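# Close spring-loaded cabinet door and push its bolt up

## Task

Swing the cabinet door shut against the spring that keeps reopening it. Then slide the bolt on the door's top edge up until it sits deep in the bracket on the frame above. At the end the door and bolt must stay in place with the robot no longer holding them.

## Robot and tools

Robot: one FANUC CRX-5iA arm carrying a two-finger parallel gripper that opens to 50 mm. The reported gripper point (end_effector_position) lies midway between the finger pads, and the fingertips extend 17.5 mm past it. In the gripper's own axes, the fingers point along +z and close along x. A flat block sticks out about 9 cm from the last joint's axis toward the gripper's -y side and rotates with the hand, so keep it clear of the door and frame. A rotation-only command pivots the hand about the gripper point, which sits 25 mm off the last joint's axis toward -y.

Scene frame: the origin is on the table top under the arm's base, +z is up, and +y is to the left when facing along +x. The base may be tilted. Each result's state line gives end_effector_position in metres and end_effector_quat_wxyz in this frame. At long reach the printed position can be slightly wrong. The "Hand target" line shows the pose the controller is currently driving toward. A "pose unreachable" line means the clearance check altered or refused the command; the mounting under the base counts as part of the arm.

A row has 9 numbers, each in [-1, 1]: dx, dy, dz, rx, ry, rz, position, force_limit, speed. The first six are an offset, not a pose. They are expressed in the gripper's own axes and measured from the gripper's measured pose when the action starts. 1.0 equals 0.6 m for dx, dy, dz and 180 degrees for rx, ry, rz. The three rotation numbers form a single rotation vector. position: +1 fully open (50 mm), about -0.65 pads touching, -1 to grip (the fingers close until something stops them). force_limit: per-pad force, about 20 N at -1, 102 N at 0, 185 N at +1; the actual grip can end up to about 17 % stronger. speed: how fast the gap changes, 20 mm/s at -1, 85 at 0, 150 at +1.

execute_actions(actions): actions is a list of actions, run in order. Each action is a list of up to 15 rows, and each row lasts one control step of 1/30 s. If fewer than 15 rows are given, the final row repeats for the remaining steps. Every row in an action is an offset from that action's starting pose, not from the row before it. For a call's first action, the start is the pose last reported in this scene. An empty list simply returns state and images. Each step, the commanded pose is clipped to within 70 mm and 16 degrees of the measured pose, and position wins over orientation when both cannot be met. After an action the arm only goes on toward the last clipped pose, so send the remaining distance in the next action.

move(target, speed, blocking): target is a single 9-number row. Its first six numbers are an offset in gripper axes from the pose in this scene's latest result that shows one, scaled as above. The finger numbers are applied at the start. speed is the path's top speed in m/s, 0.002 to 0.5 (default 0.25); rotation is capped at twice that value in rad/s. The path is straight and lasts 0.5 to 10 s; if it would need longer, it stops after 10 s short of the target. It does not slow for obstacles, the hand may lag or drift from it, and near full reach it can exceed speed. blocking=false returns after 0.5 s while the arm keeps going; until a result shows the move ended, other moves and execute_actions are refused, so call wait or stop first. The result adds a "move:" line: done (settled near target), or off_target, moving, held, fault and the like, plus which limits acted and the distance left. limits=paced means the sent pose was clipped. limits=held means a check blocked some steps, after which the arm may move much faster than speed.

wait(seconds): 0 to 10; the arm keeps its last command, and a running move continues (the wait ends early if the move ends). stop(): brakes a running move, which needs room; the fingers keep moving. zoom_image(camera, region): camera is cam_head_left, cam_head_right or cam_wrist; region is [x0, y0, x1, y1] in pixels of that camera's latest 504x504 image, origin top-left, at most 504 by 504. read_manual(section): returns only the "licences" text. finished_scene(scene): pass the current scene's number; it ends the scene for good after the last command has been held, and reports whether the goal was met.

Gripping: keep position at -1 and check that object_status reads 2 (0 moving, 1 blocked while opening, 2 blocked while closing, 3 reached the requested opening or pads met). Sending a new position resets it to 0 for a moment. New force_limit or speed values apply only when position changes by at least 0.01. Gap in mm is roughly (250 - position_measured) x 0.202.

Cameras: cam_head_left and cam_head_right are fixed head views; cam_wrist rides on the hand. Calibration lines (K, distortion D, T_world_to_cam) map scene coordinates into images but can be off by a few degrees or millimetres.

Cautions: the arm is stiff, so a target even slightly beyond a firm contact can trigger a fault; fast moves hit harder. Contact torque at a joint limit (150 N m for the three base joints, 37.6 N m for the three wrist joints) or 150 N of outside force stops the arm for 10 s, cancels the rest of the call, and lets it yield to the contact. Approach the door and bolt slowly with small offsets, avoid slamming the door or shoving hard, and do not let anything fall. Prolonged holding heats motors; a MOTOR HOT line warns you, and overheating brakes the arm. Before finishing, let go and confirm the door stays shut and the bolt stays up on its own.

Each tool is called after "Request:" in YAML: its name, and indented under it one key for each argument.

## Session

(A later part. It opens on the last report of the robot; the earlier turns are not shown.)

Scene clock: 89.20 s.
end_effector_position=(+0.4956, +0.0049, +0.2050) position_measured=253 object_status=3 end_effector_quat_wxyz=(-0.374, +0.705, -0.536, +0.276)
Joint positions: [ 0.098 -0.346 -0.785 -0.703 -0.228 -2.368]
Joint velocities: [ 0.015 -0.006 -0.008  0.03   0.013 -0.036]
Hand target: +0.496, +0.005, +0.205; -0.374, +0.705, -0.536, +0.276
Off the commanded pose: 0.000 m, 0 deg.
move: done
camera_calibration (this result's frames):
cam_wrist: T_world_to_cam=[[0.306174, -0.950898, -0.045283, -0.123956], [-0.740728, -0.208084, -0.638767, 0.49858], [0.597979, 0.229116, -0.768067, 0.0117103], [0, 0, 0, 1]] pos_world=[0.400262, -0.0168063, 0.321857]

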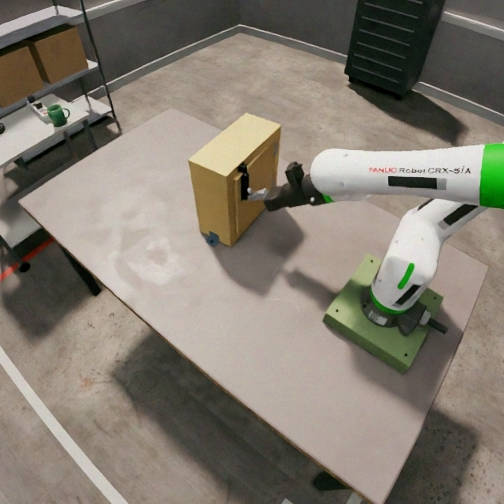

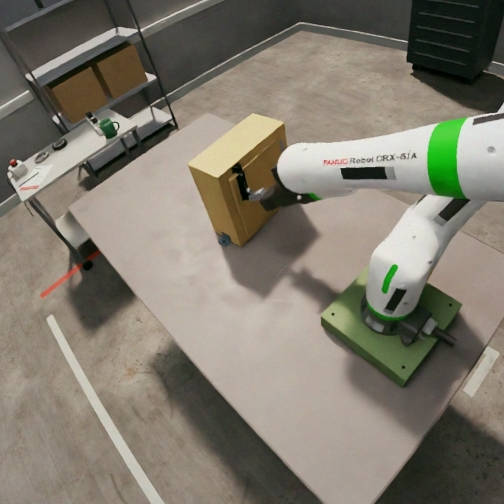

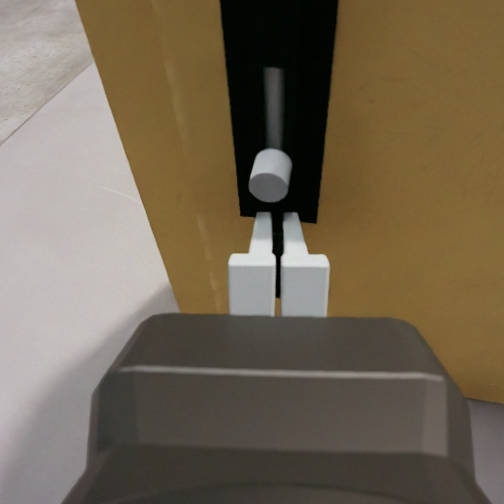

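Request:
move:
  target: [0,-0.004,0.0056,0,0,0,-1,0,0]
  speed: 0.01

Request:
zoom_image:
  camera: "cam_head_left"
  region: [220, 140, 320, 230]

Scene clock: 90.60 s.
end_effector_position=(+0.4995, +0.0060, +0.2051) position_measured=253 object_status=3 end_effector_quat_wxyz=(-0.374, +0.705, -0.536, +0.276)
Joint positions: [ 0.098 -0.333 -0.775 -0.711 -0.225 -2.36 ]
Joint velocities: [-0.005  0.001  0.003 -0.006 -0.004  0.009]
Hand target: +0.500, +0.006, +0.205; -0.374, +0.705, -0.536, +0.276
Off the commanded pose: 0.000 m, 0 deg.
move: done
camera_calibration (this result's frames):
cam_wrist: T_world_to_cam=[[0.306149, -0.950909, -0.045225, -0.124086], [-0.740691, -0.208087, -0.638808, 0.501822], [0.598038, 0.229068, -0.768036, 0.00908676], [0, 0, 0, 1]] pos_world=[0.404249, -0.015653, 0.321935]

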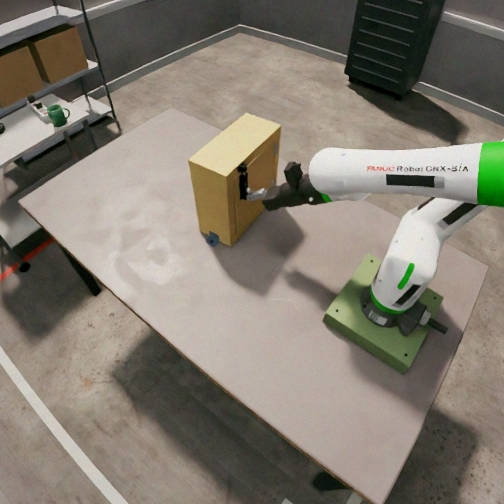

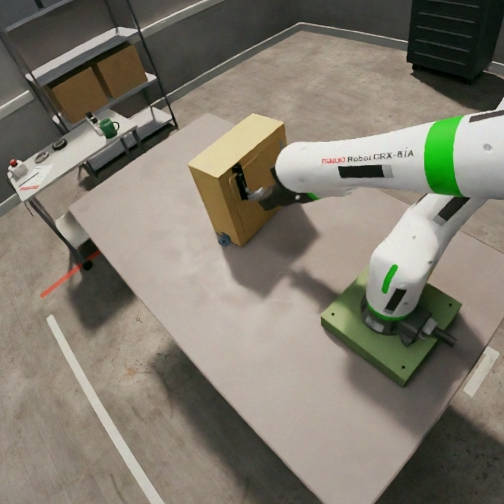

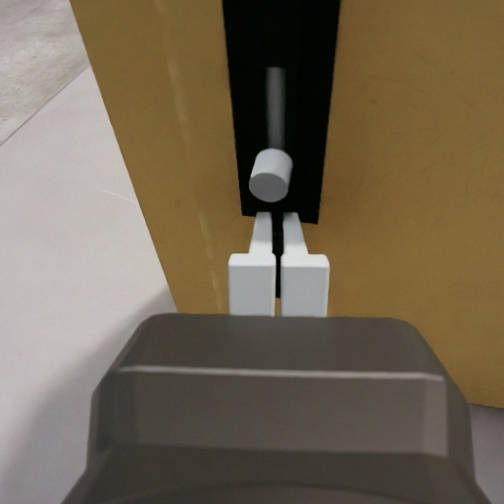

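Region (220, 140, 320, 230) of cam_head_left's 504x504 image, scaled by 5.040, with more detail than that image has; it fills the top 454 rows of this view, and the rest is white.

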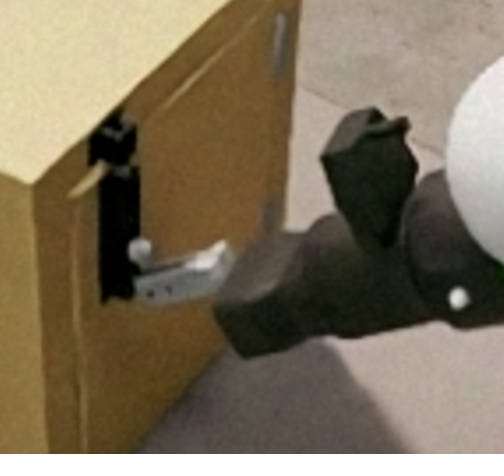

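Still a sliver; 2.5 mm more.

Request:
move:
  target: [0,-0.0025,0.0035,0,0,0,-1,0,0]
  speed: 0.01

Request:
zoom_image:
  camera: "cam_head_left"
  region: [220, 140, 320, 230]

Scene clock: 91.83 s.
end_effector_position=(+0.5021, +0.0068, +0.2052) position_measured=253 object_status=3 end_effector_quat_wxyz=(-0.374, +0.705, -0.536, +0.276)
Joint positions: [ 0.098 -0.325 -0.769 -0.716 -0.224 -2.355]
Joint velocities: [-0.003 -0.     0.    -0.002  0.     0.002]
Hand target: +0.502, +0.007, +0.205; -0.374, +0.705, -0.536, +0.276
Off the commanded pose: 0.000 m, 0 deg.
move: done
camera_calibration (this result's frames):
cam_wrist: T_world_to_cam=[[0.306229, -0.950888, -0.045111, -0.124183], [-0.74058, -0.20819, -0.638903, 0.503856], [0.598134, 0.229059, -0.767963, 0.00738619], [0, 0, 0, 1]] pos_world=[0.406756, -0.0148776, 0.321986]

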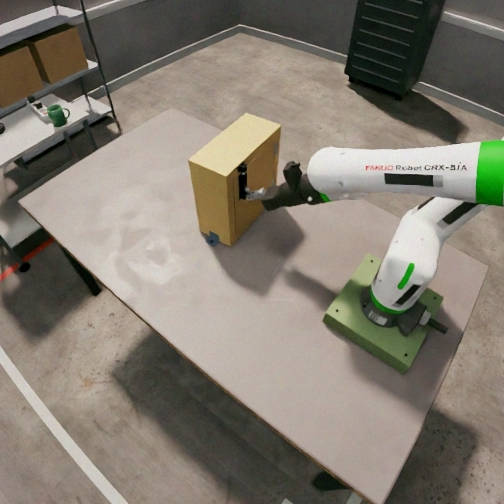

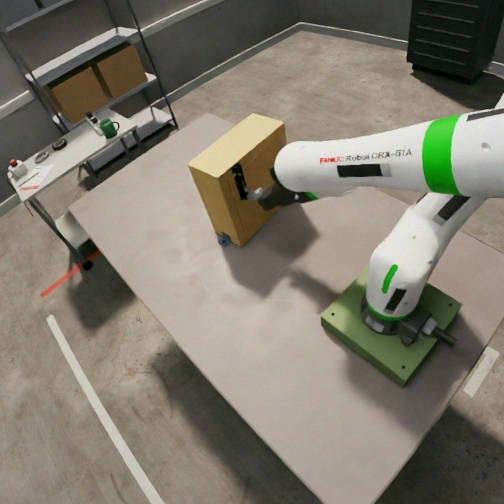

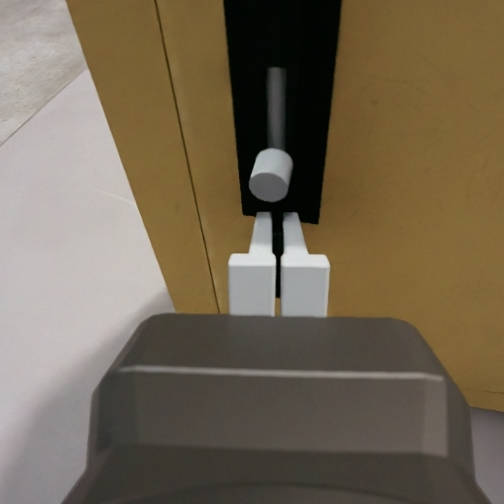

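Region (220, 140, 320, 230) of cam_head_left's 504x504 image, scaled by 5.040, with more detail than that image has; it fills the top 454 rows of this view, and the rest is white.

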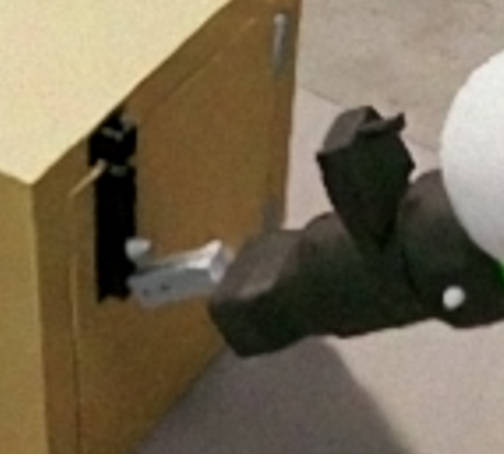

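Request:
move:
  target: [0,-0.0283,-0.0178,0,0,0,-1,0,0]
  speed: 0.015

Request:
zoom_image:
  camera: "cam_head_left"
  region: [220, 140, 320, 230]

Scene clock: 95.03 s.
end_effector_position=(+0.5030, +0.0068, +0.2253) position_measured=253 object_status=3 end_effector_quat_wxyz=(-0.375, +0.705, -0.535, +0.276)
Joint positions: [ 0.181 -0.38  -0.819 -0.451 -0.187 -2.662]
Joint velocities: [ 0.046 -0.011 -0.044  0.131  0.046 -0.153]
Hand target: +0.503, +0.007, +0.225; -0.375, +0.705, -0.536, +0.276
Off the commanded pose: 0.000 m, 0 deg.
move: done
camera_calibration (this result's frames):
cam_wrist: T_world_to_cam=[[0.308061, -0.950228, -0.0465289, -0.124218], [-0.739817, -0.208523, -0.639679, 0.517161], [0.598139, 0.231483, -0.767233, 0.0220707], [0, 0, 0, 1]] pos_world=[0.40767, -0.0153041, 0.341971]

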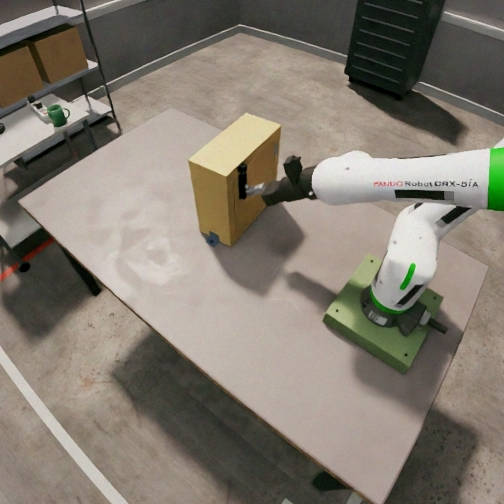

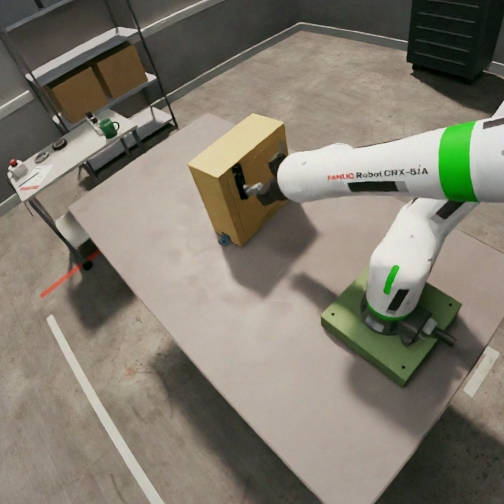

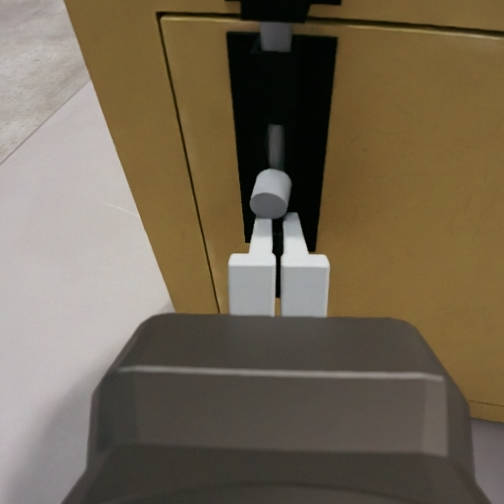

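Region (220, 140, 320, 230) of cam_head_left's 504x504 image, scaled by 5.040, with more detail than that image has; it fills the top 454 rows of this view, and the rest is white.

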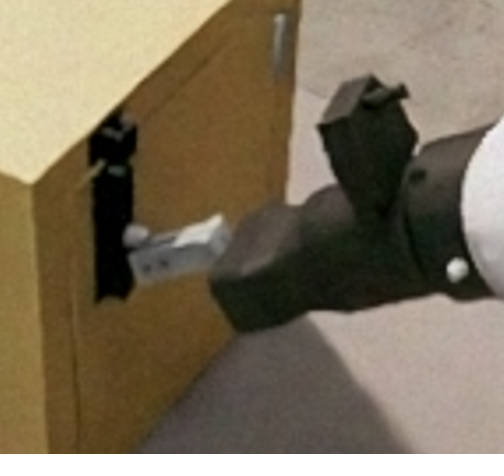

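Request:
move:
  target: [0,-0.0164,-0.0115,-0.03,0,0,-1,0,0]
  speed: 0.012

Request:
zoom_image:
  camera: "cam_head_left"
  region: [220, 140, 320, 230]

Scene clock: 100.47 s.
end_effector_position=(+0.5030, +0.0067, +0.2374) position_measured=253 object_status=3 end_effector_quat_wxyz=(-0.342, +0.722, -0.548, +0.250)
Joint positions: [ 0.236 -0.407 -0.83  -0.128 -0.279 -3.011]
Joint velocities: [-0.    -0.001 -0.     0.001  0.    -0.001]
Hand target: +0.503, +0.007, +0.237; -0.342, +0.722, -0.548, +0.250
Off the commanded pose: 0.000 m, 0 deg.
move: done
camera_calibration (this result's frames):
cam_wrist: T_world_to_cam=[[0.305265, -0.950945, -0.0501763, -0.121451], [-0.794047, -0.225106, -0.564639, 0.534428], [0.525645, 0.212207, -0.823811, 0.0814101], [0, 0, 0, 1]] pos_world=[0.418643, -0.0124661, 0.362732]

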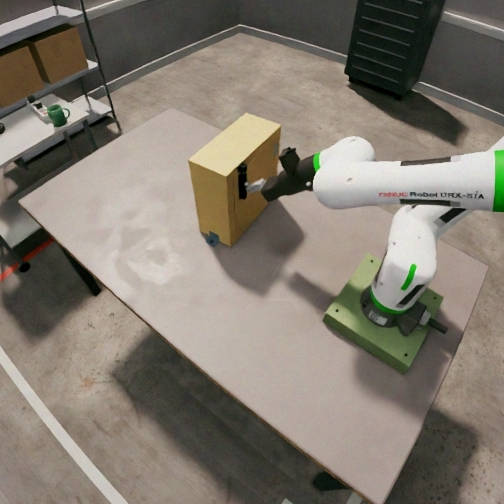

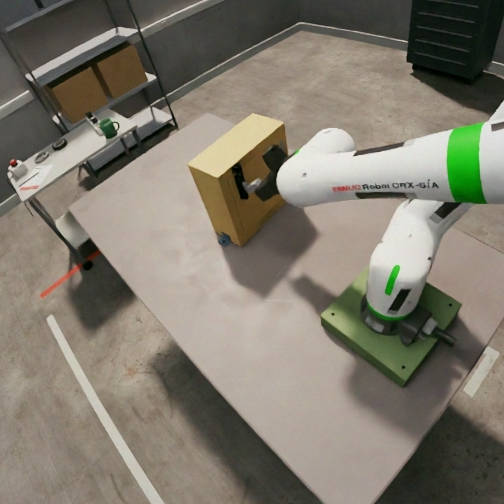

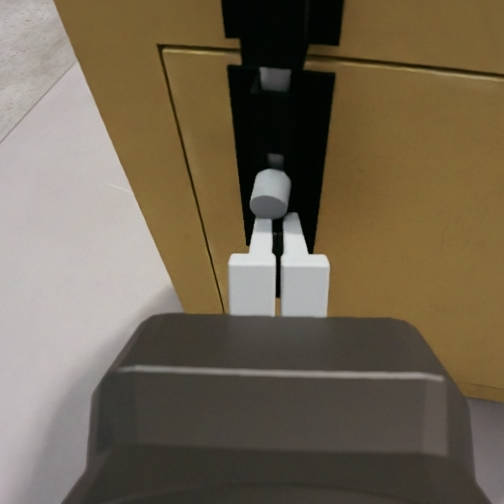

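Region (220, 140, 320, 230) of cam_head_left's 504x504 image, scaled by 5.040, with more detail than that image has; it fills the top 454 rows of this view, and the rest is white.

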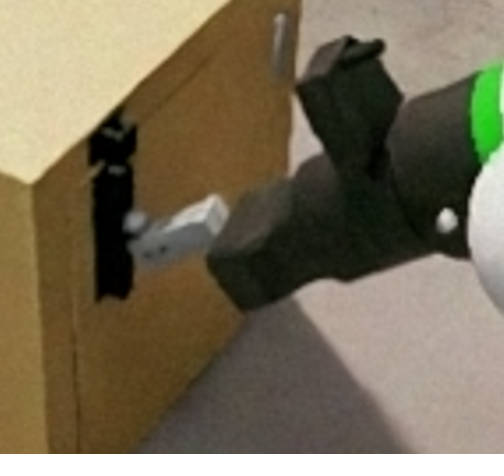

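Request:
move:
  target: [0,-0.0064,-0.0054,-0.012,0,0,-1,0,0]
  speed: 0.008

Request:
zoom_image:
  camera: "cam_wrist"
  region: [200, 20, 360, 250]

Scene clock: 103.90 s.
end_effector_position=(+0.5030, +0.0066, +0.2424) position_measured=253 object_status=3 end_effector_quat_wxyz=(-0.328, +0.728, -0.552, +0.239)
Joint positions: [ 0.238 -0.406 -0.8   -0.101 -0.345 -3.04 ]
Joint velocities: [-0.001 -0.    -0.001  0.001 -0.     0.001]
Hand target: +0.503, +0.007, +0.242; -0.328, +0.728, -0.552, +0.239
Off the commanded pose: 0.000 m, 0 deg.
move: done
camera_calibration (this result's frames):
cam_wrist: T_world_to_cam=[[0.30401, -0.951279, -0.0514348, -0.120351], [-0.813808, -0.231251, -0.533141, 0.539597], [0.495272, 0.203938, -0.844461, 0.105897], [0, 0, 0, 1]] pos_world=[0.423269, -0.0113015, 0.370917]

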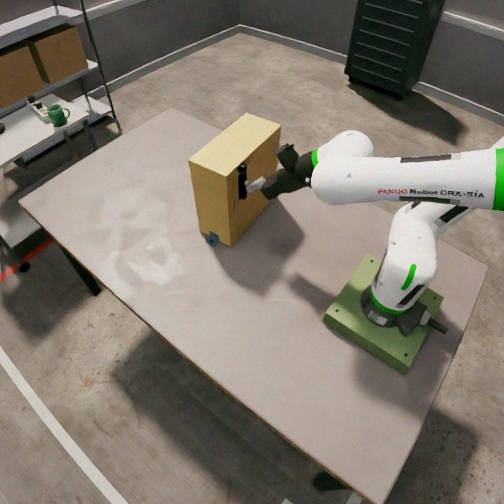

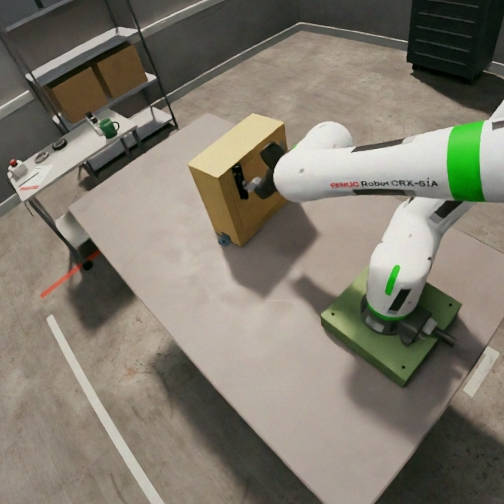

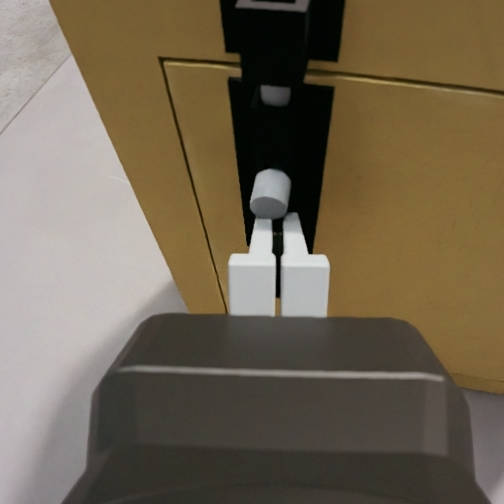

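Region (200, 20, 360, 250) of cam_wrist's 504x504 image, scaled by 2.191, with more detail than that image has; it fills the left 351 columns of this view, and the rest is white.

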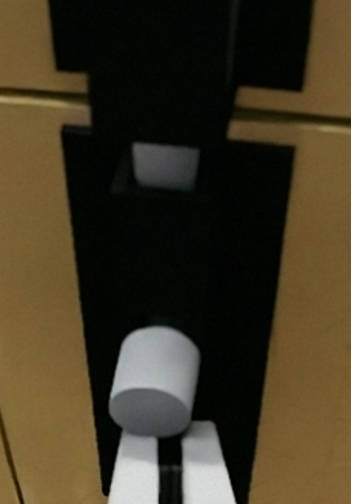

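Request:
move:
  target: [0,-0.0026,-0.0022,0,0,0,-1,0,0]
  speed: 0.004

Scene clock: 105.43 s.
end_effector_position=(+0.5031, +0.0066, +0.2444) position_measured=253 object_status=3 end_effector_quat_wxyz=(-0.328, +0.728, -0.552, +0.239)
Joint positions: [ 0.238 -0.409 -0.796 -0.099 -0.351 -3.041]
Joint velocities: [ 0.    -0.002 -0.001 -0.    -0.    -0.002]
Hand target: +0.503, +0.007, +0.244; -0.328, +0.728, -0.552, +0.239
Off the commanded pose: 0.000 m, 0 deg.
move: done
camera_calibration (this result's frames):
cam_wrist: T_world_to_cam=[[0.304094, -0.951253, -0.0514325, -0.120282], [-0.813789, -0.231324, -0.533139, 0.540742], [0.495252, 0.203979, -0.844463, 0.107591], [0, 0, 0, 1]] pos_world=[0.423342, -0.011279, 0.372961]

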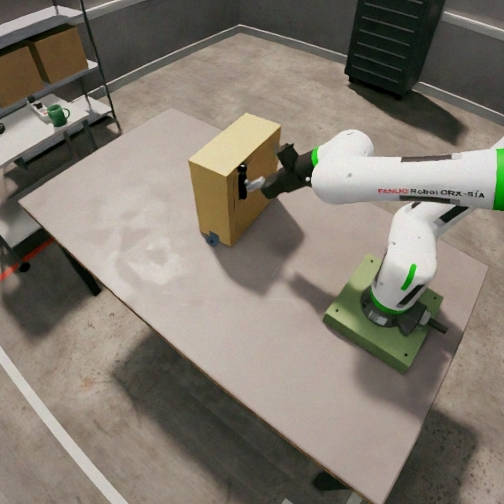

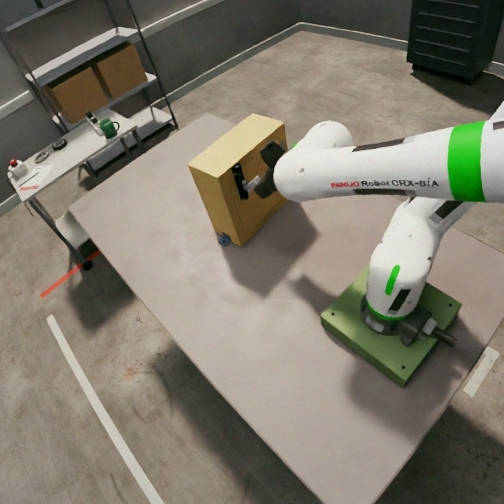

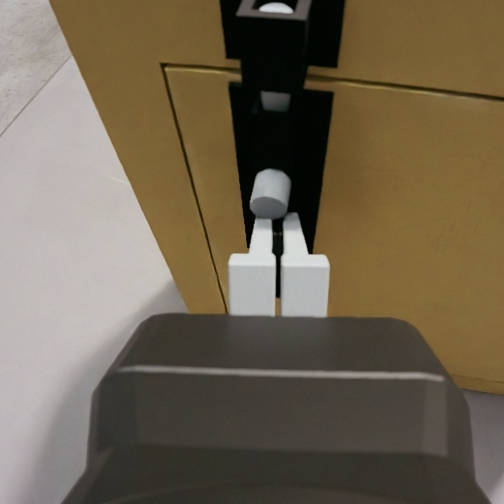

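Request:
move:
  target: [0,0.005,-0.08,0,0,0,-1,0,0]
  speed: 0.03

Request:
wait:
  seconds: 1.5

Scene clock: 108.23 s.
end_effector_position=(+0.4669, -0.0042, +0.2746) position_measured=253 object_status=3 end_effector_quat_wxyz=(-0.328, +0.728, -0.552, +0.239)
Joint positions: [ 0.23  -0.57  -0.811 -0.083 -0.498 -3.056]
Joint velocities: [-0.     0.001  0.001  0.    -0.    -0.   ]
Hand target: +0.467, -0.004, +0.275; -0.328, +0.728, -0.552, +0.239
Off the commanded pose: 0.000 m, 0 deg.
move: done
camera_calibration (this result's frames):
cam_wrist: T_world_to_cam=[[0.303996, -0.951287, -0.0513827, -0.11801], [-0.813809, -0.231267, -0.533133, 0.524884], [0.495279, 0.203886, -0.84447, 0.153154], [0, 0, 0, 1]] pos_world=[0.387176, -0.0220991, 0.403103]

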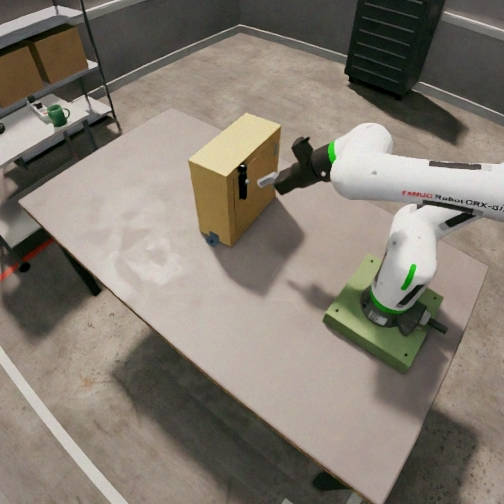

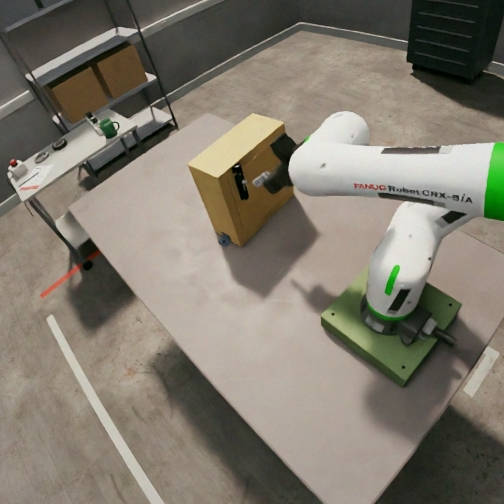

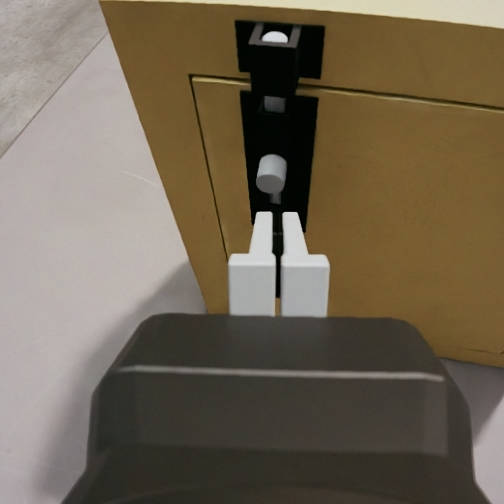

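Scene clock: 109.73 s.
end_effector_position=(+0.4669, -0.0042, +0.2746) position_measured=253 object_status=3 end_effector_quat_wxyz=(-0.328, +0.728, -0.552, +0.239)
Joint positions: [ 0.23  -0.57  -0.811 -0.083 -0.498 -3.056]
Joint velocities: [ 0.001  0.001 -0.     0.    -0.     0.   ]
Hand target: +0.467, -0.004, +0.275; -0.328, +0.728, -0.552, +0.239
Off the commanded pose: 0.000 m, 0 deg.
wait: 1.50 s; at rest by 0.17 s
camera_calibration (this result's frames):
cam_wrist: T_world_to_cam=[[0.303996, -0.951287, -0.0513803, -0.118011], [-0.813809, -0.231268, -0.533132, 0.524883], [0.495279, 0.203884, -0.84447, 0.153157], [0, 0, 0, 1]] pos_world=[0.387174, -0.0220997, 0.403105]

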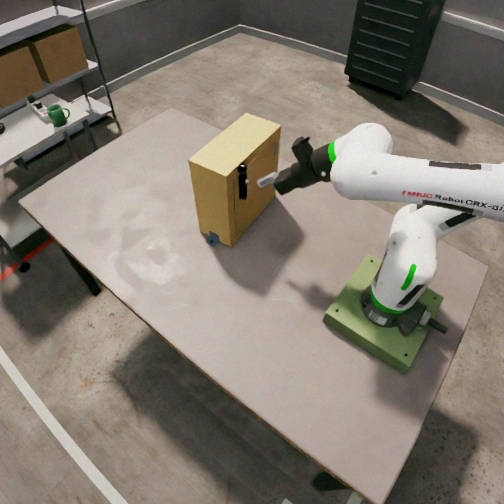

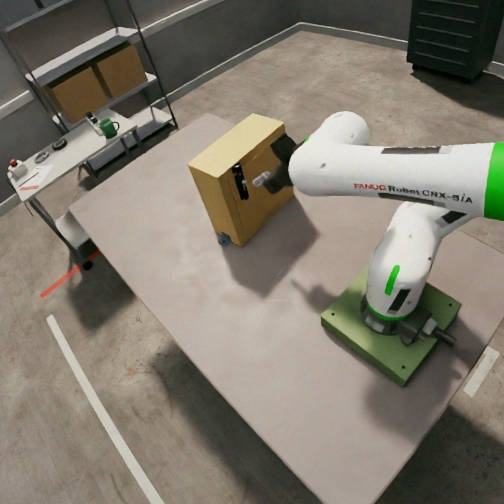

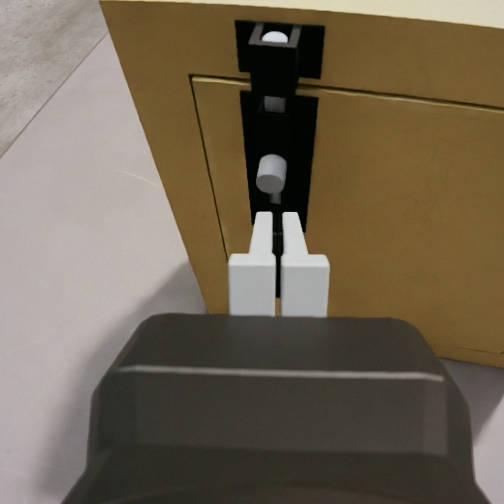

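The bolt stays up and the door is held.

Request:
finished_scene:
  scene: 1

The scene is finished: the task was done.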